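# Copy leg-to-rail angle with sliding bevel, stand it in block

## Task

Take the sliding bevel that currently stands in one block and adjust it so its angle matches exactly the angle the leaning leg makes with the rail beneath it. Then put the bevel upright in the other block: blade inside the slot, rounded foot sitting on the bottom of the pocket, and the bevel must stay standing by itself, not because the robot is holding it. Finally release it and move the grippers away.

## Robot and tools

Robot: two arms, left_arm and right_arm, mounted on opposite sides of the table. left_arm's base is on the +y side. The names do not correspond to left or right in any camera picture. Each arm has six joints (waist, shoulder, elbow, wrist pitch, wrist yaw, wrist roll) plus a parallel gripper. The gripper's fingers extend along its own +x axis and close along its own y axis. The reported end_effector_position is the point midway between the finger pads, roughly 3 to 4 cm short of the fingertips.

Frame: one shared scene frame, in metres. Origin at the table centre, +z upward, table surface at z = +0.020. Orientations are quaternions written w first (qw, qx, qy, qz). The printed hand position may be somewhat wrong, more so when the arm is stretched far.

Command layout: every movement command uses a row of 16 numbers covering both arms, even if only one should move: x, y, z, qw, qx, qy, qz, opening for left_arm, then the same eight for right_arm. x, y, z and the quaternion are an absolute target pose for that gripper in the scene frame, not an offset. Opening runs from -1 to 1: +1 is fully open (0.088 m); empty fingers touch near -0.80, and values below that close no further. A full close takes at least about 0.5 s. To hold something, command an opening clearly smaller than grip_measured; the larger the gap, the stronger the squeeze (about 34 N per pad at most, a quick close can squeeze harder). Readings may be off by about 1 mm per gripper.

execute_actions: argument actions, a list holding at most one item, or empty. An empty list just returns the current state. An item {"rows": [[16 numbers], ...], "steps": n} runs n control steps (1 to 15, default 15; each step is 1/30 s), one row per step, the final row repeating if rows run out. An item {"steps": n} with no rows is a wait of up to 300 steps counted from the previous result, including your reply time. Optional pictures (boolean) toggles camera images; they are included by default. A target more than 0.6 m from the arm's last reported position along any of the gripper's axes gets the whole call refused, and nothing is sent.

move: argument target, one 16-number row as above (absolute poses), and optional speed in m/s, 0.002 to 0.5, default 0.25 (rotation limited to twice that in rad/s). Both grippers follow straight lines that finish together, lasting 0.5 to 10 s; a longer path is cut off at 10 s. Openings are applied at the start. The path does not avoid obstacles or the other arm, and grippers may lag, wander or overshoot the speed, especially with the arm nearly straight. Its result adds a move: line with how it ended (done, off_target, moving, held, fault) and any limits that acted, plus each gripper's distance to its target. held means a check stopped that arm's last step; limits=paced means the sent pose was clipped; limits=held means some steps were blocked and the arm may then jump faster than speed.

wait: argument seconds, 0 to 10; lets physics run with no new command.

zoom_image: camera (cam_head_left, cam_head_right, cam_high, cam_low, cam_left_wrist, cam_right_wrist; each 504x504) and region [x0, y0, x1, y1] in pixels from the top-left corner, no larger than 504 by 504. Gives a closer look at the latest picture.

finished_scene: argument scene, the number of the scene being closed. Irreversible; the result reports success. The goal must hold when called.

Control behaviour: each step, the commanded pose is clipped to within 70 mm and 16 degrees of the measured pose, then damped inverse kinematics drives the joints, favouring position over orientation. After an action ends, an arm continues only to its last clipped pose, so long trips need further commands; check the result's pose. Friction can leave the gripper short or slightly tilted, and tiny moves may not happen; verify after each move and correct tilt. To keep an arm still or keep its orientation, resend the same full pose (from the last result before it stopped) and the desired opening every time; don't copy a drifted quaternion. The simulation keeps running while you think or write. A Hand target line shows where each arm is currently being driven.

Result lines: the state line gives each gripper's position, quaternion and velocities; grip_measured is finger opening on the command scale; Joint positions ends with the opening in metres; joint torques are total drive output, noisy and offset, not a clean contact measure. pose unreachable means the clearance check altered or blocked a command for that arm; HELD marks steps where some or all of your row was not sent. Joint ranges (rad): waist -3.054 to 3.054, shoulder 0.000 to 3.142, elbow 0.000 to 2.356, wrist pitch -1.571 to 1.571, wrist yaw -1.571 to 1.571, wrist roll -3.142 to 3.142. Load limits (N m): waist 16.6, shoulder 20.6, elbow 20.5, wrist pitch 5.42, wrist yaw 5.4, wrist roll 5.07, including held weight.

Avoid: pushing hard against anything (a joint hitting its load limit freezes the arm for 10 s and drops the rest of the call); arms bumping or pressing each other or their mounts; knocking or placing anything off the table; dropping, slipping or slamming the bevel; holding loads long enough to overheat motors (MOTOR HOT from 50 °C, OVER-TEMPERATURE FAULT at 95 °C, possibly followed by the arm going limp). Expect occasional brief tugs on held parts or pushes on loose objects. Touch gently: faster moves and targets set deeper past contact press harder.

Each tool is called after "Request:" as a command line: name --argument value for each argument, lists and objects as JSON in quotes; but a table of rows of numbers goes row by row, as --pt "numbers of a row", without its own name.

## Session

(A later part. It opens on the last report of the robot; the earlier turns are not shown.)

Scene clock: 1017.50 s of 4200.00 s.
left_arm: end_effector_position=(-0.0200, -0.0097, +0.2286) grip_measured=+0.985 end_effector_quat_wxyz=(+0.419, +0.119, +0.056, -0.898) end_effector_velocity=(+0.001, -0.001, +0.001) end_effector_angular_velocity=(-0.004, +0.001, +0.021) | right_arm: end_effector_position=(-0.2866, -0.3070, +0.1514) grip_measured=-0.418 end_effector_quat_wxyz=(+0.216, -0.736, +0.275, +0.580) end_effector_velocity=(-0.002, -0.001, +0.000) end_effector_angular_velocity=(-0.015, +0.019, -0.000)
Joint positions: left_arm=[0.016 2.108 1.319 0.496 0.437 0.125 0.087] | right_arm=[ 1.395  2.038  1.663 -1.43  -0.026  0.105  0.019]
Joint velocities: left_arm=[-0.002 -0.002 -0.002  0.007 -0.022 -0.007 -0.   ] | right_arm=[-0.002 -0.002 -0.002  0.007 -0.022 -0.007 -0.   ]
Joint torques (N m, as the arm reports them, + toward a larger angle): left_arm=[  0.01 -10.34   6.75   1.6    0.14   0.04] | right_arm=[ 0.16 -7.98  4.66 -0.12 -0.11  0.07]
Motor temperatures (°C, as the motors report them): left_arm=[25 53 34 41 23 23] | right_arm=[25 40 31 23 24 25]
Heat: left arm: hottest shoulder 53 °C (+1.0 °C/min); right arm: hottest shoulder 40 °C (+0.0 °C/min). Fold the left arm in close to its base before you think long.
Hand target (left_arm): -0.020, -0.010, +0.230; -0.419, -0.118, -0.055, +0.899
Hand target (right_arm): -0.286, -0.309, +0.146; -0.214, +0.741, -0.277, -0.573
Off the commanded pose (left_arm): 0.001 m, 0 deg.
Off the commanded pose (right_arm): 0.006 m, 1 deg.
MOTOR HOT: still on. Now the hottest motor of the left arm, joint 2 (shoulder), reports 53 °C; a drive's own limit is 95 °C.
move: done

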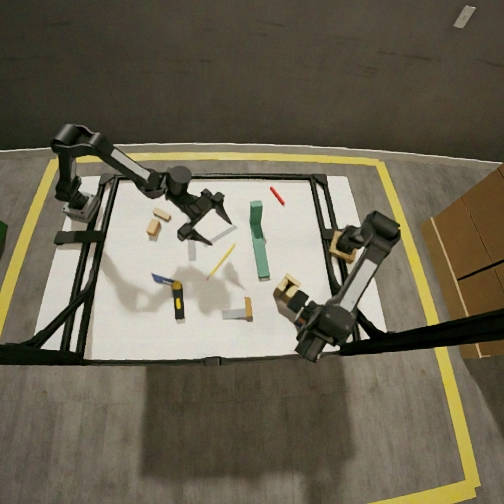

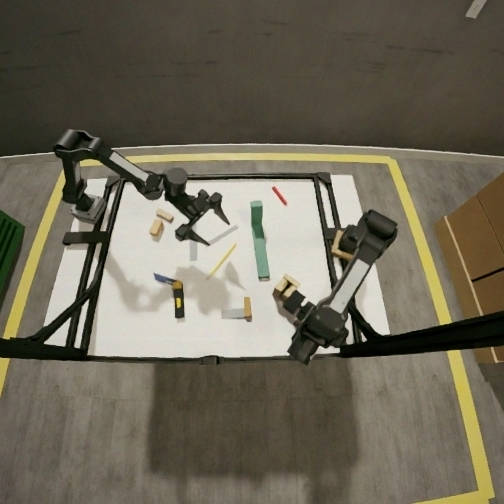

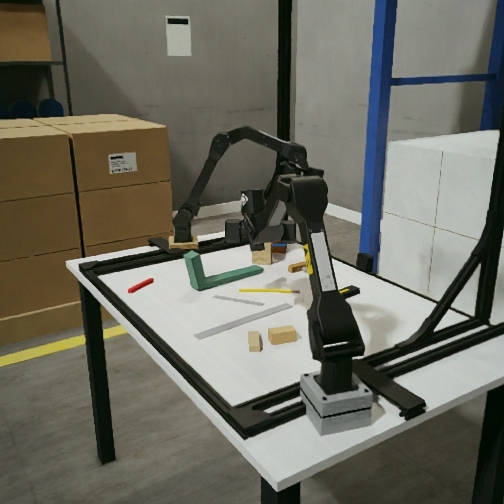

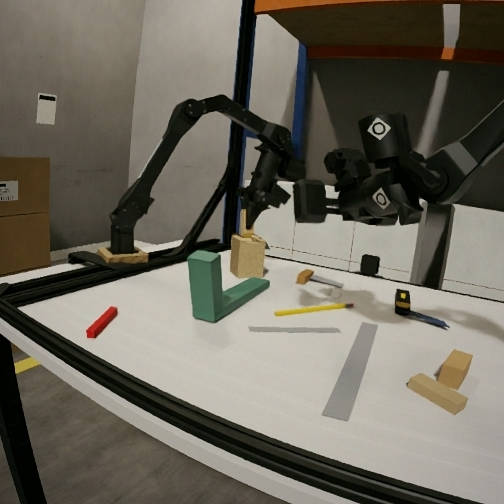

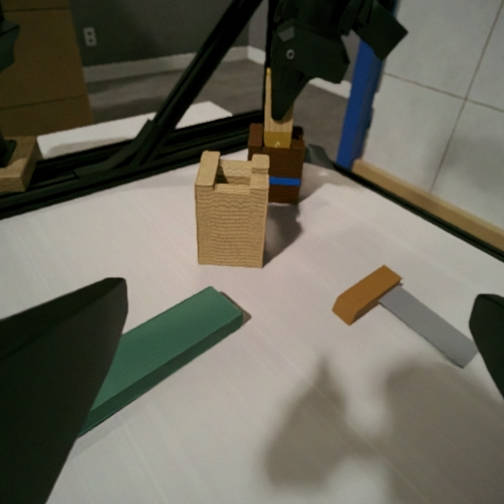

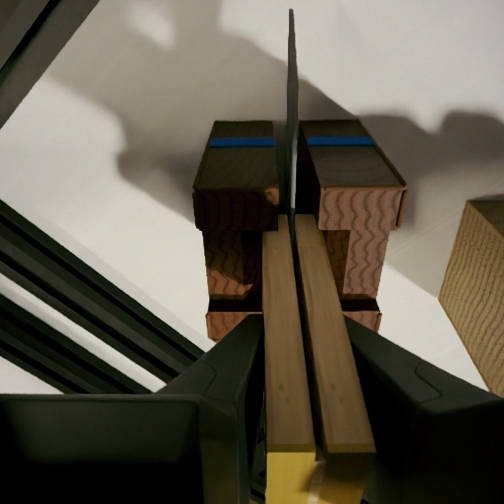

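Request:
move --target '[-0.02,-0.01,0.23,0.4190,0.1183,0.0551,-0.8985,1, -0.2857,-0.3086,0.141, 0.2144,-0.7406,0.2769,0.5735,-0.6]' --speed 0.004

Request:
zoom_image --camera "cam_left_wrist" --region '[200, 0, 360, 220]'

Scene clock: 1036.97 s of 4200.00 s.
left_arm: end_effector_position=(-0.0200, -0.0097, +0.2286) grip_measured=+0.985 end_effector_quat_wxyz=(+0.419, +0.119, +0.056, -0.898) end_effector_velocity=(-0.002, +0.003, -0.001) end_effector_angular_velocity=(+0.013, -0.007, -0.011) | right_arm: end_effector_position=(-0.2861, -0.3074, +0.1493) grip_measured=-0.418 end_effector_quat_wxyz=(+0.216, -0.737, +0.275, +0.579) end_effector_velocity=(+0.001, -0.002, +0.001) end_effector_angular_velocity=(-0.020, +0.005, -0.020)
Joint positions: left_arm=[0.016 2.108 1.319 0.496 0.437 0.125 0.087] | right_arm=[ 1.395  2.039  1.656 -1.425 -0.026  0.105  0.019]
Joint velocities: left_arm=[-0.002 -0.007 -0.002 -0.022  0.007  0.007 -0.   ] | right_arm=[-0.007 -0.002 -0.002 -0.007 -0.022  0.007  0.   ]
Joint torques (N m, as the arm reports them, + toward a larger angle): left_arm=[  0.01 -10.33   6.69   1.6    0.13   0.03] | right_arm=[ 0.13 -7.83  3.53  0.84 -0.11  0.05]
Motor temperatures (°C, as the motors report them): left_arm=[25 54 35 41 23 23] | right_arm=[25 40 30 23 24 25]
Heat: left arm: hottest shoulder 54 °C (+2.0 °C/min); right arm: hottest shoulder 40 °C (+0.0 °C/min). Fold the left arm in close to its base before you think long.
Hand target (left_arm): -0.020, -0.010, +0.230; -0.419, -0.118, -0.055, +0.899
Hand target (right_arm): -0.286, -0.309, +0.141; -0.214, +0.740, -0.277, -0.574
Off the commanded pose (left_arm): 0.001 m, 0 deg.
Off the commanded pose (right_arm): 0.008 m, 1 deg.
MOTOR HOT: still on. Now the hottest motor of the left arm, joint 2 (shoulder), reports 54 °C; a drive's own limit is 95 °C.
move: done

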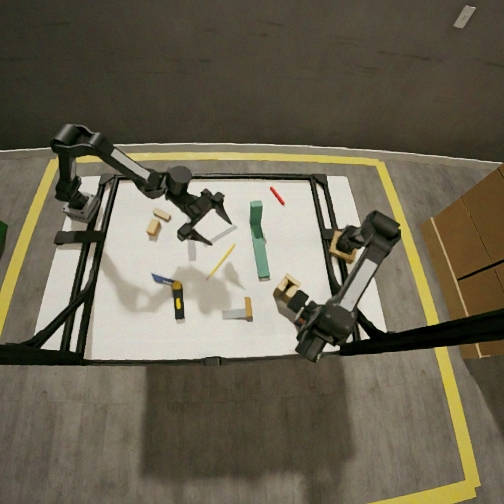

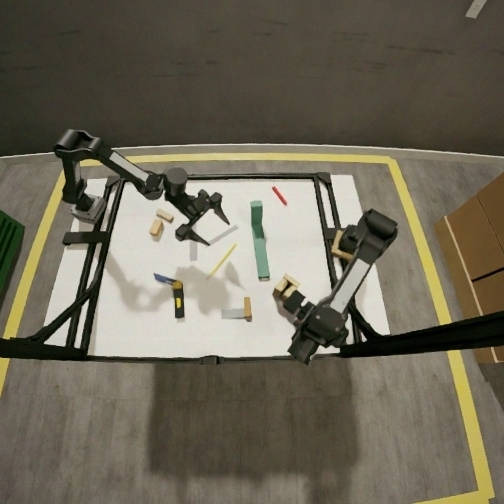

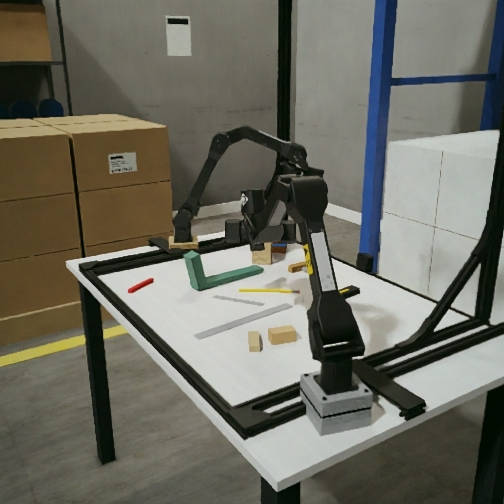

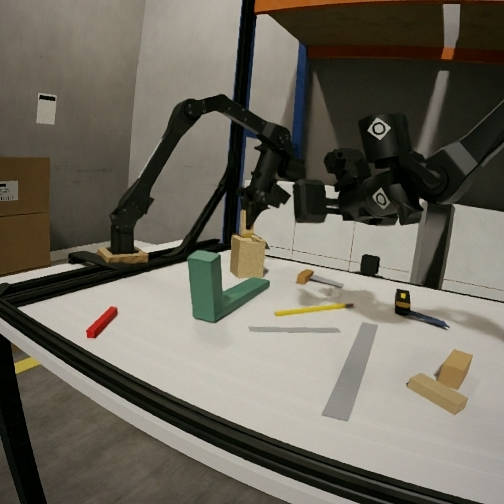

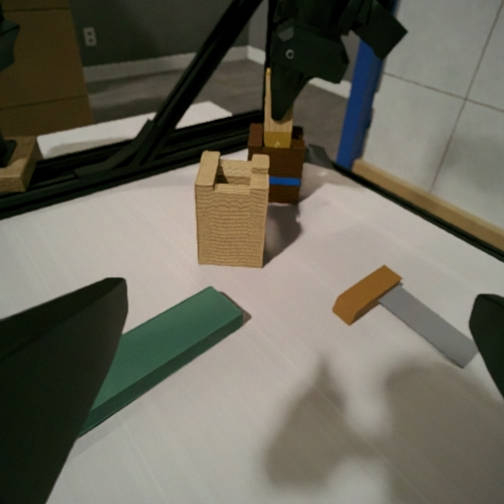

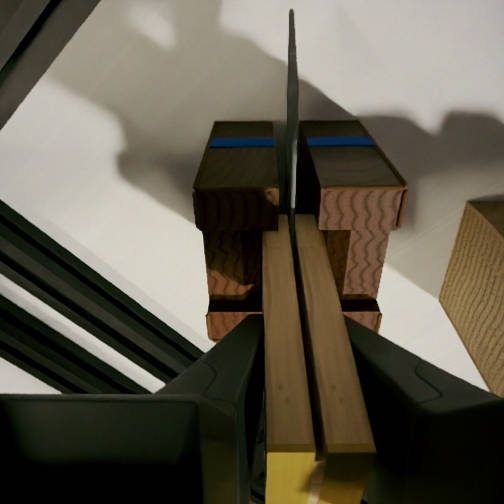

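Region (200, 0, 360, 220) of cam_left_wrist's 504x504 image, scaled by 2.291, with more detail than that image has; it fills the left 367 columns of this view, and the rest is white.

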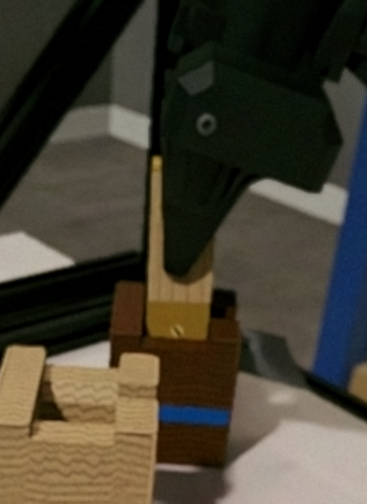

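Request:
move --target '[-0.02,-0.01,0.23,0.4190,0.1183,0.0551,-0.8985,1, -0.2857,-0.3086,0.147, 0.2144,-0.7406,0.2769,0.5735,-0.6]' --speed 0.006

Request:
execute_actions --actions '[{"rows":[[-0.02,-0.01,0.23,0.4190,0.1183,0.0551,-0.8985,1,-0.2857,-0.3086,0.147,0.2144,-0.7406,0.2769,0.5735,-0.50],[-0.02,-0.01,0.23,0.4190,0.1183,0.0551,-0.8985,1,-0.2857,-0.3086,0.147,0.2144,-0.7406,0.2769,0.5735,-0.48],[-0.02,-0.01,0.23,0.4190,0.1183,0.0551,-0.8985,1,-0.2857,-0.3086,0.147,0.2144,-0.7406,0.2769,0.5735,-0.46],[-0.02,-0.01,0.23,0.4190,0.1183,0.0551,-0.8985,1,-0.2857,-0.3086,0.147,0.2144,-0.7406,0.2769,0.5735,-0.45],[-0.02,-0.01,0.23,0.4190,0.1183,0.0551,-0.8985,1,-0.2857,-0.3086,0.147,0.2144,-0.7406,0.2769,0.5735,-0.44],[-0.02,-0.01,0.23,0.4190,0.1183,0.0551,-0.8985,1,-0.2857,-0.3086,0.147,0.2144,-0.7406,0.2769,0.5735,-0.43],[-0.02,-0.01,0.23,0.4190,0.1183,0.0551,-0.8985,1,-0.2857,-0.3086,0.147,0.2144,-0.7406,0.2769,0.5735,-0.42],[-0.02,-0.01,0.23,0.4190,0.1183,0.0551,-0.8985,1,-0.2857,-0.3086,0.147,0.2144,-0.7406,0.2769,0.5735,-0.41],[-0.02,-0.01,0.23,0.4190,0.1183,0.0551,-0.8985,1,-0.2857,-0.3086,0.147,0.2144,-0.7406,0.2769,0.5735,-0.40],[-0.02,-0.01,0.23,0.4190,0.1183,0.0551,-0.8985,1,-0.2857,-0.3086,0.147,0.2144,-0.7406,0.2769,0.5735,-0.39],[-0.02,-0.01,0.23,0.4190,0.1183,0.0551,-0.8985,1,-0.2857,-0.3086,0.147,0.2144,-0.7406,0.2769,0.5735,-0.38],[-0.02,-0.01,0.23,0.4190,0.1183,0.0551,-0.8985,1,-0.2857,-0.3086,0.147,0.2144,-0.7406,0.2769,0.5735,-0.37]],"steps":15}]'

Request:
zoom_image --camera "cam_left_wrist" --region '[200, 0, 360, 220]'

Scene clock: 1063.77 s of 4200.00 s.
left_arm: end_effector_position=(-0.0200, -0.0097, +0.2284) grip_measured=+0.985 end_effector_quat_wxyz=(+0.419, +0.119, +0.057, -0.898) end_effector_velocity=(-0.002, +0.003, -0.004) end_effector_angular_velocity=(+0.026, +0.002, -0.008) | right_arm: end_effector_position=(-0.2857, -0.3077, +0.1499) grip_measured=-0.418 end_effector_quat_wxyz=(+0.216, -0.737, +0.275, +0.579) end_effector_velocity=(-0.000, +0.002, +0.001) end_effector_angular_velocity=(-0.000, +0.015, -0.002)
Joint positions: left_arm=[0.016 2.108 1.319 0.496 0.437 0.125 0.087] | right_arm=[ 1.395  2.038  1.656 -1.427 -0.026  0.106  0.019]
Joint velocities: left_arm=[-0.002 -0.002 -0.002 -0.022  0.007 -0.007 -0.   ] | right_arm=[-0.007 -0.007 -0.002  0.007 -0.007 -0.007 -0.   ]
Joint torques (N m, as the arm reports them, + toward a larger angle): left_arm=[ -0.02 -10.34   6.68   1.6    0.14   0.03] | right_arm=[ 0.14 -7.98  5.98 -0.51 -0.1   0.04]
Motor temperatures (°C, as the motors report them): left_arm=[25 54 35 41 23 23] | right_arm=[25 40 30 24 24 25]
Heat: left arm: hottest shoulder 54 °C (+1.0 °C/min); right arm: hottest shoulder 40 °C (+0.0 °C/min). Fold the left arm in close to its base before you think long.
Hand target (left_arm): -0.020, -0.010, +0.230; -0.419, -0.118, -0.055, +0.899
Hand target (right_arm): -0.286, -0.309, +0.147; -0.214, +0.741, -0.277, -0.573
Off the commanded pose (left_arm): 0.002 m, 0 deg.
Off the commanded pose (right_arm): 0.003 m, 1 deg.
MOTOR HOT: still on. Now the hottest motor of the left arm, joint 2 (shoulder), reports 54 °C; a drive's own limit is 95 °C.
move: done

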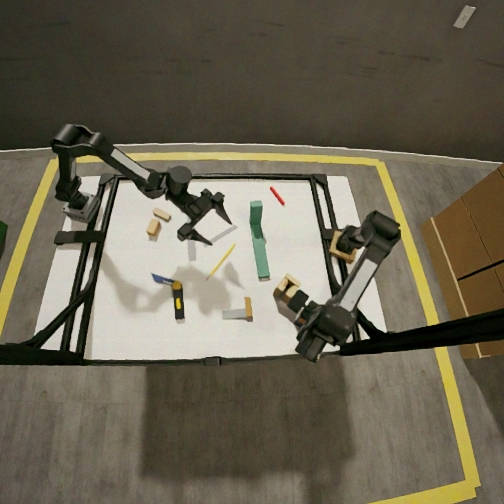

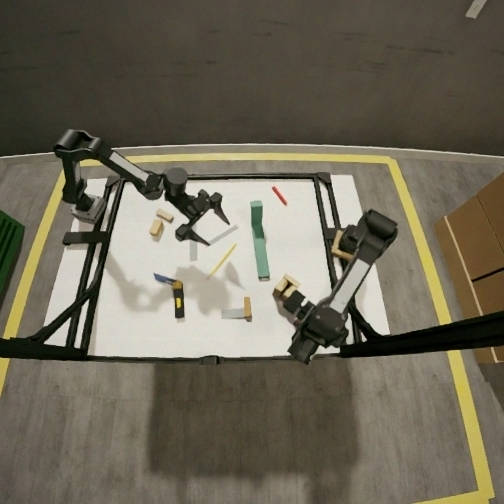

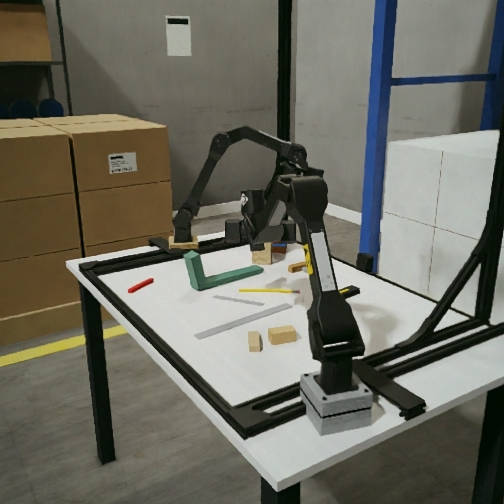

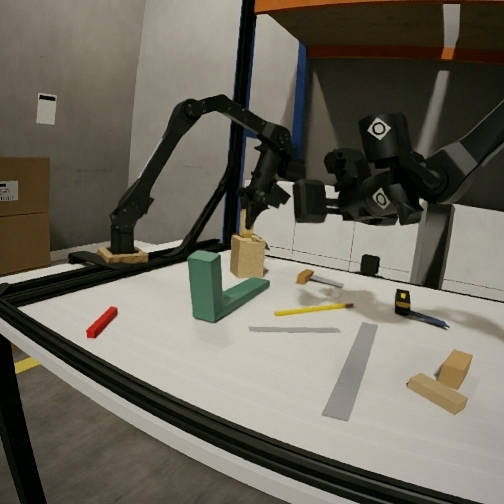

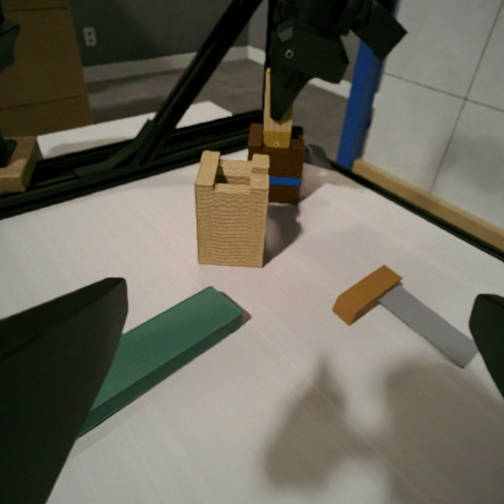

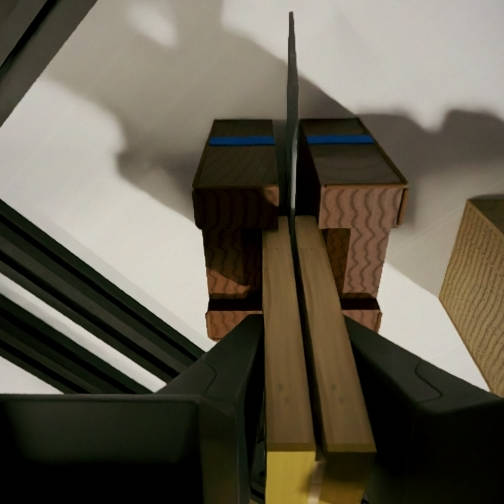

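Scene clock: 1064.27 s of 4200.00 s.
left_arm: end_effector_position=(-0.0200, -0.0098, +0.2286) grip_measured=+0.985 end_effector_quat_wxyz=(+0.419, +0.119, +0.056, -0.898) end_effector_velocity=(-0.000, +0.001, -0.000) end_effector_angular_velocity=(+0.011, +0.015, +0.010) | right_arm: end_effector_position=(-0.2853, -0.3081, +0.1497) grip_measured=-0.381 end_effector_quat_wxyz=(+0.216, -0.738, +0.276, +0.577) end_effector_velocity=(-0.002, +0.001, +0.001) end_effector_angular_velocity=(+0.002, +0.013, -0.011)
Joint positions: left_arm=[0.016 2.108 1.32  0.496 0.437 0.125 0.087] | right_arm=[ 1.395  2.039  1.656 -1.43  -0.027  0.106  0.02 ]
Joint velocities: left_arm=[-0.002 -0.002 -0.007  0.007 -0.007 -0.022 -0.   ] | right_arm=[-0.002 -0.002  0.002  0.007 -0.007  0.007  0.005]
Joint torques (N m, as the arm reports them, + toward a larger angle): left_arm=[  0.   -10.37   6.72   1.6    0.14   0.03] | right_arm=[ 0.15 -8.19  5.97 -0.35 -0.05  0.04]
Motor temperatures (°C, as the motors report them): left_arm=[25 54 35 41 23 23] | right_arm=[25 40 30 24 24 25]
Heat: left arm: hottest shoulder 54 °C (+1.0 °C/min); right arm: hottest shoulder 40 °C (+0.0 °C/min). Fold the left arm in close to its base before you think long.
Hand target (left_arm): -0.020, -0.010, +0.230; -0.419, -0.118, -0.055, +0.899
Hand target (right_arm): -0.286, -0.309, +0.147; -0.214, +0.741, -0.277, -0.574
Off the commanded pose (left_arm): 0.001 m, 0 deg.
Off the commanded pose (right_arm): 0.003 m, 1 deg.
MOTOR HOT: still on. Now the hottest motor of the left arm, joint 2 (shoulder), reports 54 °C; a drive's own limit is 95 °C.
Steps of this call (steps 1 to 15: all 15 steps of this action). Readings (end_effector_position):
1: left_arm (-0.0200, -0.0097, +0.2284) | right_arm (-0.2857, -0.3077, +0.1499)
2: left_arm (-0.0200, -0.0097, +0.2284) | right_arm (-0.2857, -0.3077, +0.1499)
4: left_arm (-0.0200, -0.0097, +0.2284) | right_arm (-0.2857, -0.3077, +0.1499)
8: left_arm (-0.0200, -0.0098, +0.2286) | right_arm (-0.2856, -0.3077, +0.1499)
15: the state above

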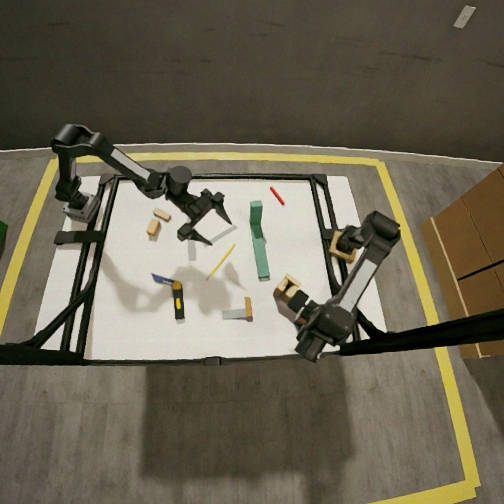

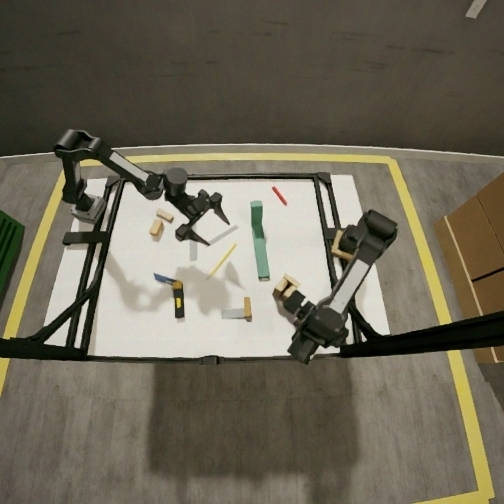

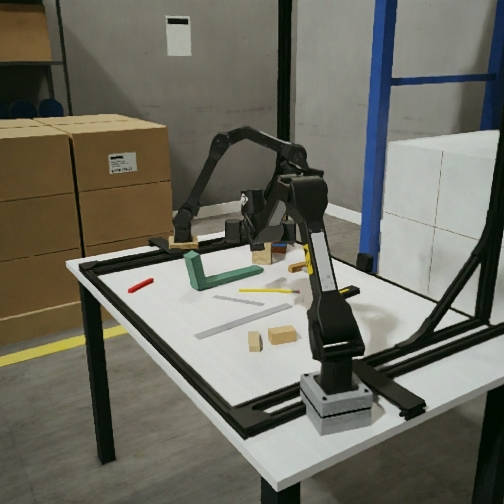

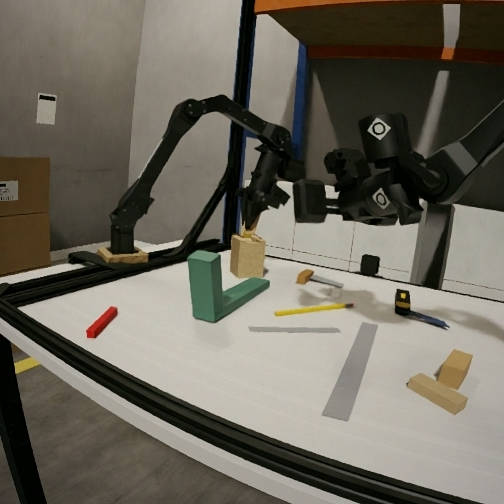

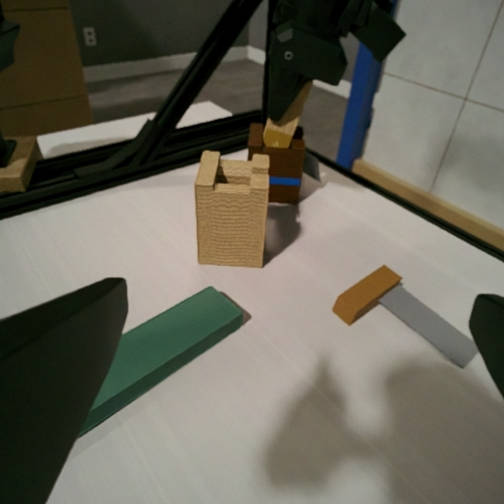

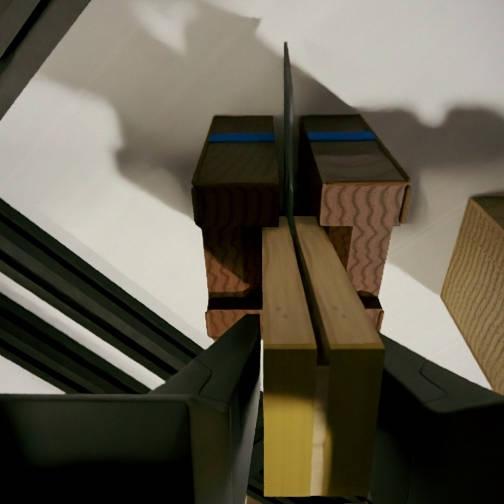

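Region (200, 0, 360, 220) of cam_left_wrist's 504x504 image, scaled by 2.291, with more detail than that image has; it fills the left 367 columns of this view, and the rest is white.

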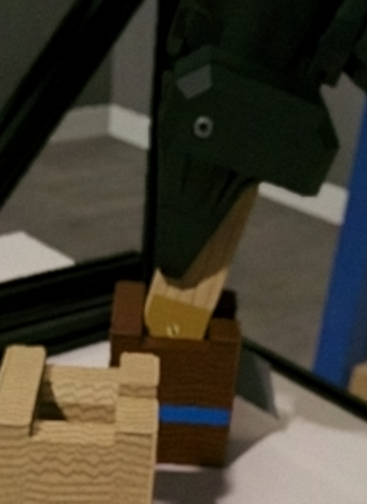

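Request:
move --target '[-0.02,-0.01,0.23,0.4190,0.1183,0.0551,-0.8985,1, -0.2857,-0.3086,0.147, 0.2144,-0.7406,0.2769,0.5735,-0.1]' --speed 0.01

Request:
zoom_image --camera "cam_left_wrist" --region '[200, 0, 360, 220]'

Scene clock: 1072.00 s of 4200.00 s.
left_arm: end_effector_position=(-0.0201, -0.0098, +0.2286) grip_measured=+0.985 end_effector_quat_wxyz=(+0.419, +0.119, +0.056, -0.898) end_effector_velocity=(-0.002, +0.002, -0.001) end_effector_angular_velocity=(+0.021, +0.017, -0.004) | right_arm: end_effector_position=(-0.2853, -0.3081, +0.1495) grip_measured=-0.101 end_effector_quat_wxyz=(+0.215, -0.738, +0.276, +0.577) end_effector_velocity=(+0.000, -0.003, +0.001) end_effector_angular_velocity=(-0.020, +0.005, -0.015)
Joint positions: left_arm=[0.016 2.108 1.32  0.496 0.437 0.125 0.087] | right_arm=[ 1.395  2.039  1.656 -1.43  -0.027  0.106  0.034]
Joint velocities: left_arm=[-0.002 -0.002 -0.002 -0.007  0.007 -0.022 -0.   ] | right_arm=[-0.002 -0.002 -0.002 -0.007 -0.022  0.007 -0.   ]
Joint torques (N m, as the arm reports them, + toward a larger angle): left_arm=[  0.   -10.36   6.66   1.6    0.13   0.04] | right_arm=[ 0.16 -8.22  5.96 -0.35 -0.07  0.04]
Motor temperatures (°C, as the motors report them): left_arm=[25 54 35 41 23 23] | right_arm=[25 40 30 24 24 25]
Heat: left arm: hottest shoulder 54 °C (+1.0 °C/min); right arm: hottest shoulder 40 °C (+0.0 °C/min). Fold the left arm in close to its base before you think long.
Hand target (left_arm): -0.020, -0.010, +0.230; -0.419, -0.118, -0.055, +0.899
Hand target (right_arm): -0.286, -0.309, +0.147; -0.214, +0.741, -0.277, -0.574
Off the commanded pose (left_arm): 0.001 m, 0 deg.
Off the commanded pose (right_arm): 0.003 m, 1 deg.
MOTOR HOT: still on. Now the hottest motor of the left arm, joint 2 (shoulder), reports 54 °C; a drive's own limit is 95 °C.
After step 90, 4.03 s passed at rest.
move: done

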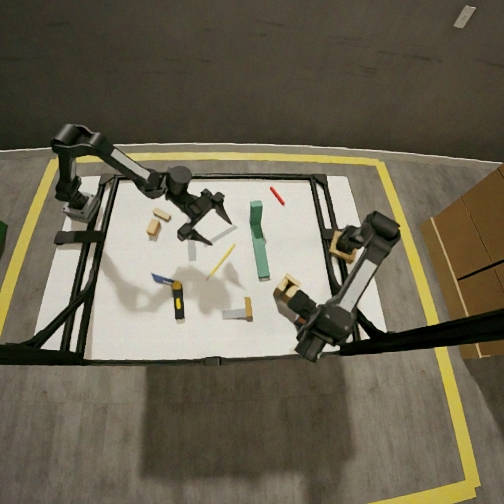

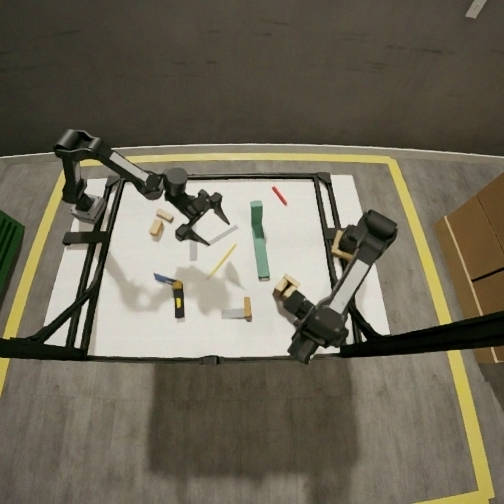

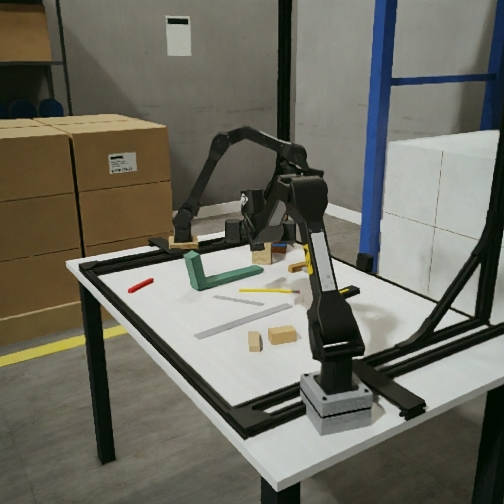

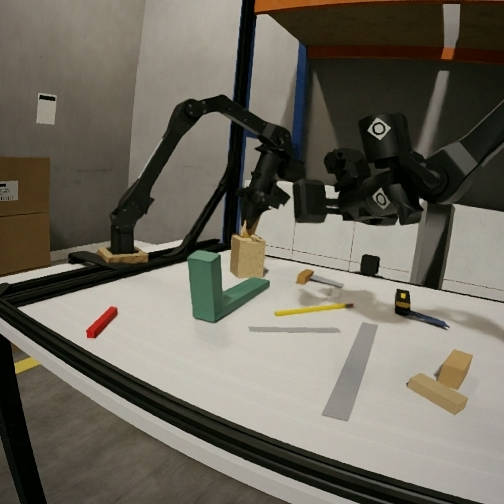

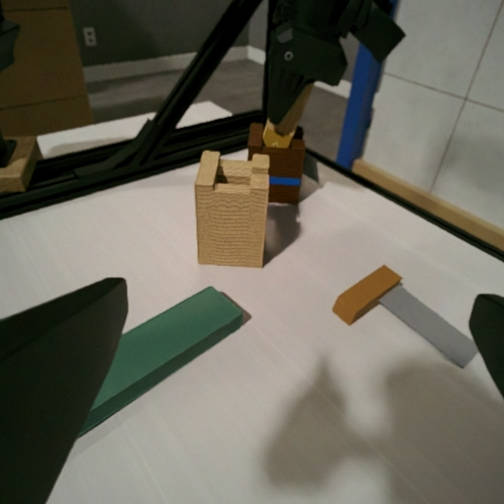

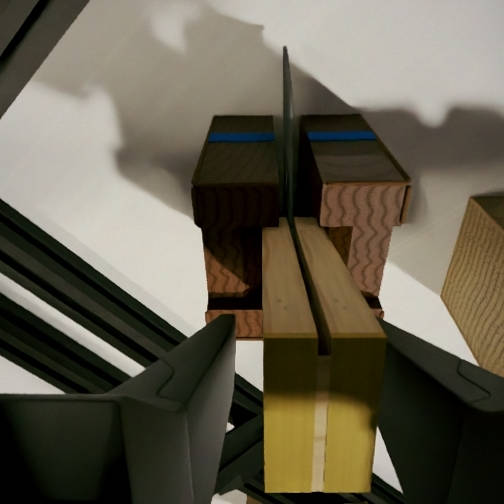

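Region (200, 0, 360, 220) of cam_left_wrist's 504x504 image, scaled by 2.291, with more detail than that image has; it fills the left 367 columns of this view, and the rest is white.

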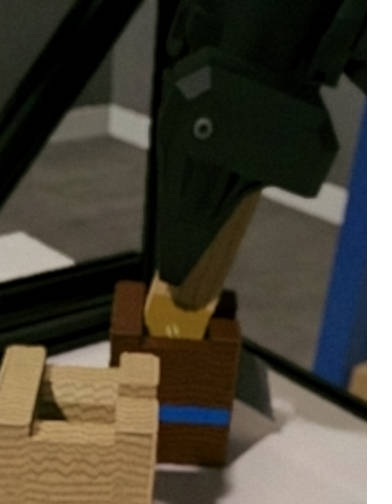

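Request:
move --target '[-0.02,-0.01,0.23,0.4190,0.1183,0.0551,-0.8985,1, -0.2835,-0.3105,0.147, 0.2144,-0.7406,0.2769,0.5735,0.5]' --speed 0.01

Request:
move --target '[-0.02,-0.01,0.23,0.4190,0.1183,0.0551,-0.8985,1, -0.270,-0.322,0.20, 0.2144,-0.7406,0.2769,0.5735,0.5]' --speed 0.03

Request:
zoom_image --camera "cam_left_wrist" --region '[200, 0, 360, 220]'

Scene clock: 1081.93 s of 4200.00 s.
left_arm: end_effector_position=(-0.0201, -0.0098, +0.2286) grip_measured=+0.985 end_effector_quat_wxyz=(+0.419, +0.119, +0.056, -0.898) end_effector_velocity=(+0.004, -0.002, +0.001) end_effector_angular_velocity=(-0.004, +0.001, +0.025) | right_arm: end_effector_position=(-0.2845, -0.3088, +0.1484) grip_measured=+0.499 end_effector_quat_wxyz=(+0.215, -0.739, +0.276, +0.575) end_effector_velocity=(+0.003, -0.002, -0.000) end_effector_angular_velocity=(-0.014, -0.005, +0.003)
Joint positions: left_arm=[0.016 2.108 1.32  0.496 0.437 0.125 0.087] | right_arm=[ 1.396  2.04   1.651 -1.429 -0.027  0.106  0.063]
Joint velocities: left_arm=[ 0.002 -0.002 -0.002  0.007 -0.022 -0.007 -0.   ] | right_arm=[-0.002 -0.002 -0.007 -0.007 -0.007 -0.007  0.   ]
Joint torques (N m, as the arm reports them, + toward a larger angle): left_arm=[ -0.01 -10.36   6.65   1.6    0.12   0.03] | right_arm=[ 0.22 -9.6   4.41 -0.12 -0.09  0.06]
Motor temperatures (°C, as the motors report them): left_arm=[25 54 35 41 23 23] | right_arm=[25 40 30 24 24 25]
Heat: left arm: hottest shoulder 54 °C (+1.0 °C/min); right arm: hottest shoulder 40 °C (+0.0 °C/min). Fold the left arm in close to its base before you think long.
Hand target (left_arm): -0.020, -0.010, +0.230; -0.419, -0.118, -0.055, +0.899
Hand target (right_arm): -0.284, -0.311, +0.147; -0.214, +0.741, -0.277, -0.573
Off the commanded pose (left_arm): 0.001 m, 0 deg.
Off the commanded pose (right_arm): 0.002 m, 0 deg.
MOTOR HOT: still on. Now the hottest motor of the left arm, joint 2 (shoulder), reports 54 °C; a drive's own limit is 95 °C.
After step 90, 6.23 s passed at rest.
move: done

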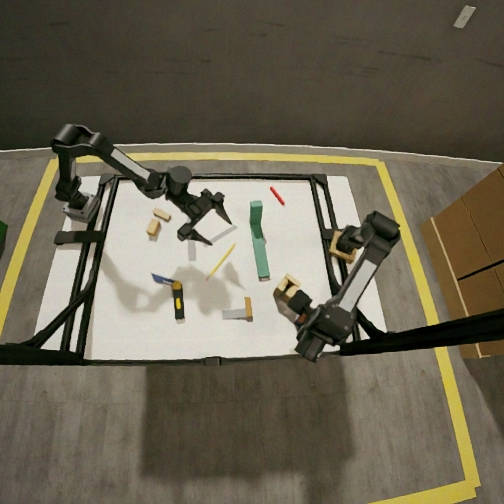

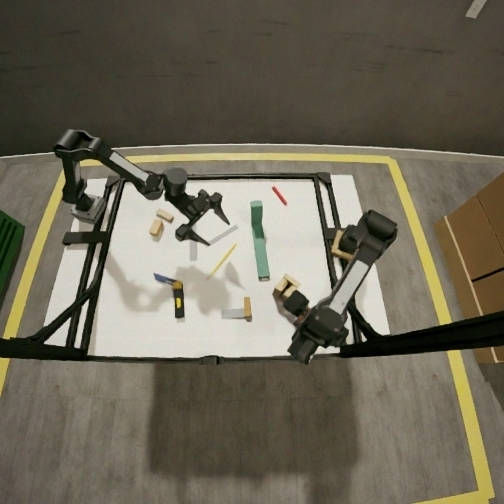

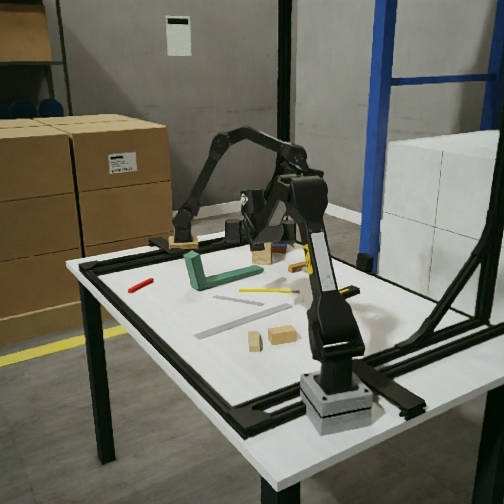

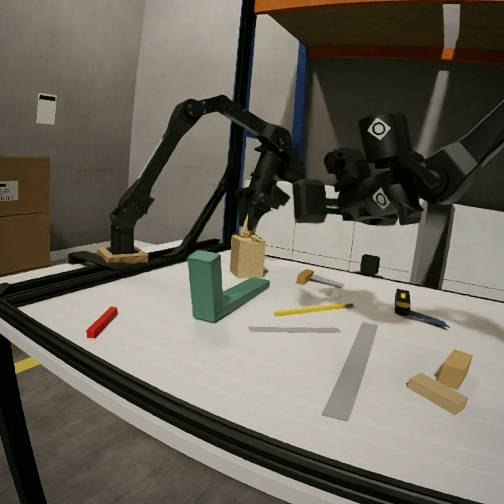

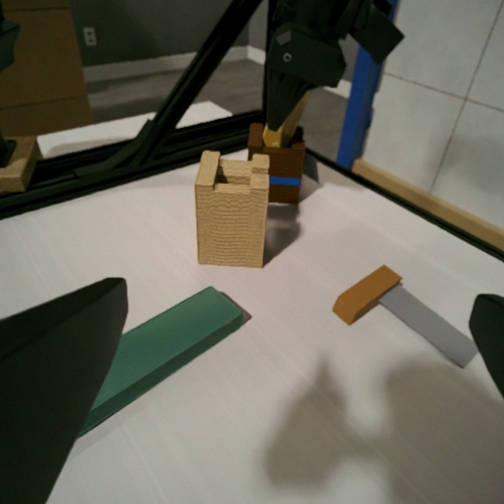

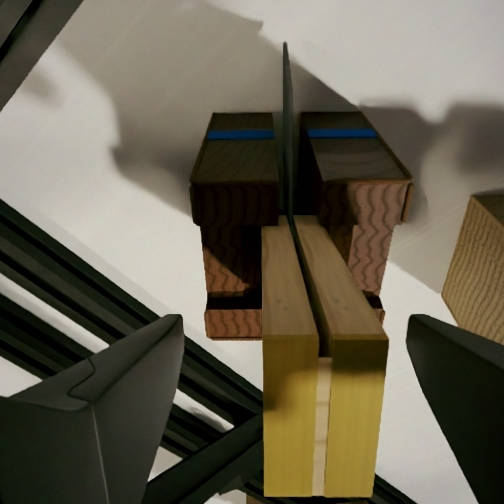

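Scene clock: 1084.07 s of 4200.00 s.
left_arm: end_effector_position=(-0.0201, -0.0098, +0.2286) grip_measured=+0.985 end_effector_quat_wxyz=(+0.419, +0.119, +0.056, -0.898) end_effector_velocity=(+0.000, +0.003, -0.006) end_effector_angular_velocity=(+0.030, -0.003, +0.006) | right_arm: end_effector_position=(-0.2697, -0.3202, +0.1949) grip_measured=+0.500 end_effector_quat_wxyz=(+0.217, -0.735, +0.275, +0.580) end_effector_velocity=(+0.002, -0.000, -0.001) end_effector_angular_velocity=(-0.014, -0.005, -0.002)
Joint positions: left_arm=[0.016 2.108 1.32  0.496 0.437 0.125 0.087] | right_arm=[ 1.399  1.94   1.696 -1.561 -0.027  0.109  0.063]
Joint velocities: left_arm=[-0.002 -0.002 -0.007 -0.022 -0.007 -0.007 -0.   ] | right_arm=[-0.007  0.002 -0.002 -0.007 -0.007 -0.007 -0.   ]
Joint torques (N m, as the arm reports them, + toward a larger angle): left_arm=[  0.   -10.37   6.65   1.6    0.12   0.03] | right_arm=[  0.32 -10.46   6.    -0.38  -0.14   0.11]
Motor temperatures (°C, as the motors report them): left_arm=[25 54 35 41 23 23] | right_arm=[25 41 31 24 24 25]
Heat: left arm: hottest shoulder 54 °C (+1.0 °C/min); right arm: hottest shoulder 41 °C (+1.0 °C/min). Fold the left arm in close to its base before you think long.
Hand target (left_arm): -0.020, -0.010, +0.230; -0.419, -0.118, -0.055, +0.899
Hand target (right_arm): -0.270, -0.322, +0.200; -0.218, +0.731, -0.275, -0.585
Off the commanded pose (left_arm): 0.001 m, 0 deg.
Off the commanded pose (right_arm): 0.005 m, 1 deg.
MOTOR HOT: still on. Now the hottest motor of the left arm, joint 2 (shoulder), reports 54 °C; a drive's own limit is 95 °C.
joint sent to its limit (right arm) — the command would take joint 4 (wrist pitch) past its lower limit, so that joint was sent only as far as its limit.
move: done

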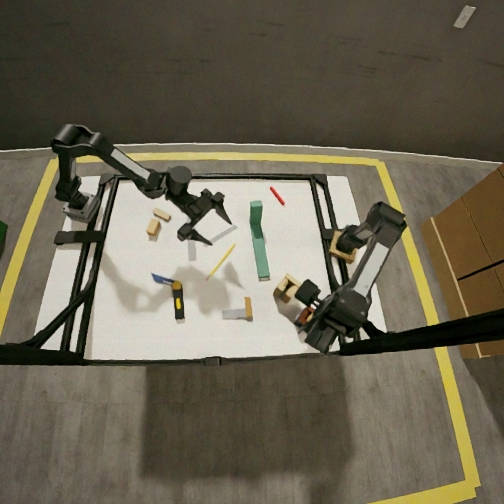

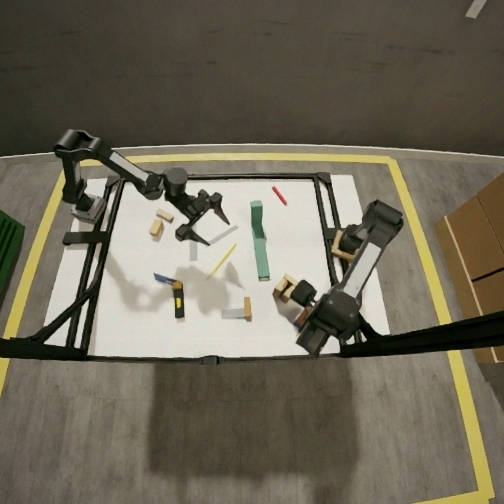

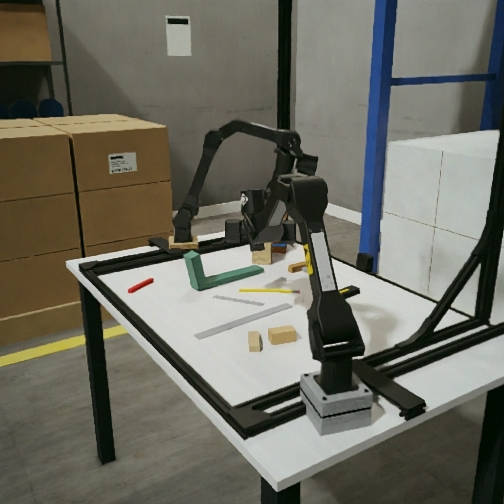

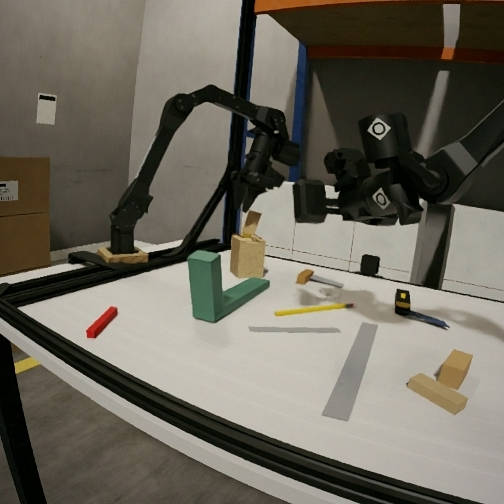

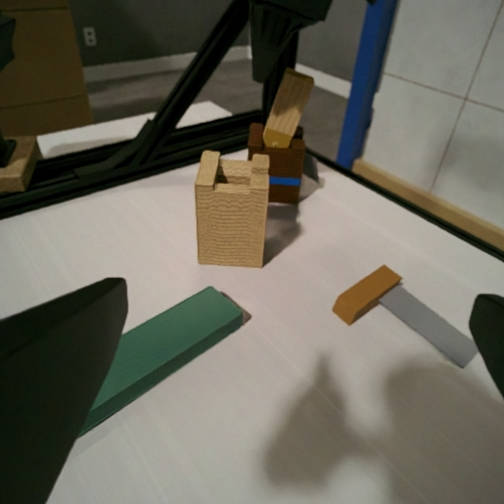

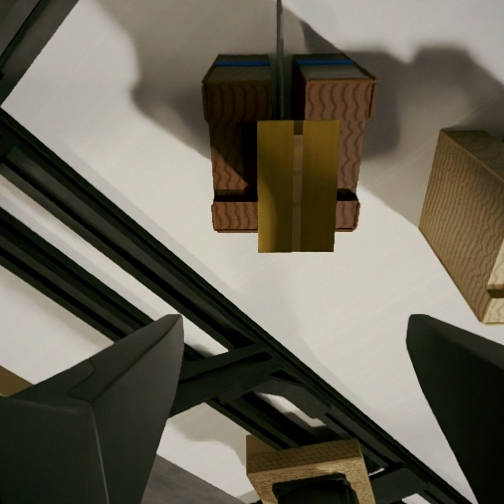

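Region (200, 0, 360, 220) of cam_left_wrist's 504x504 image, scaled by 2.291, with more detail than that image has; it fills the left 367 columns of this view, and the rest is white.

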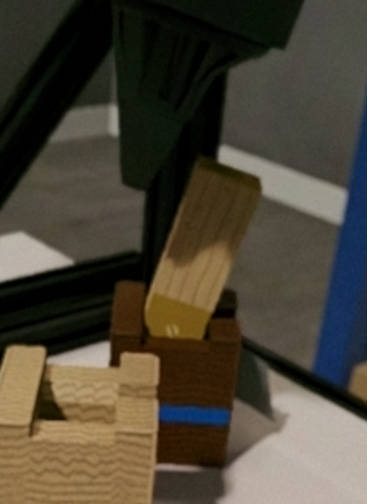

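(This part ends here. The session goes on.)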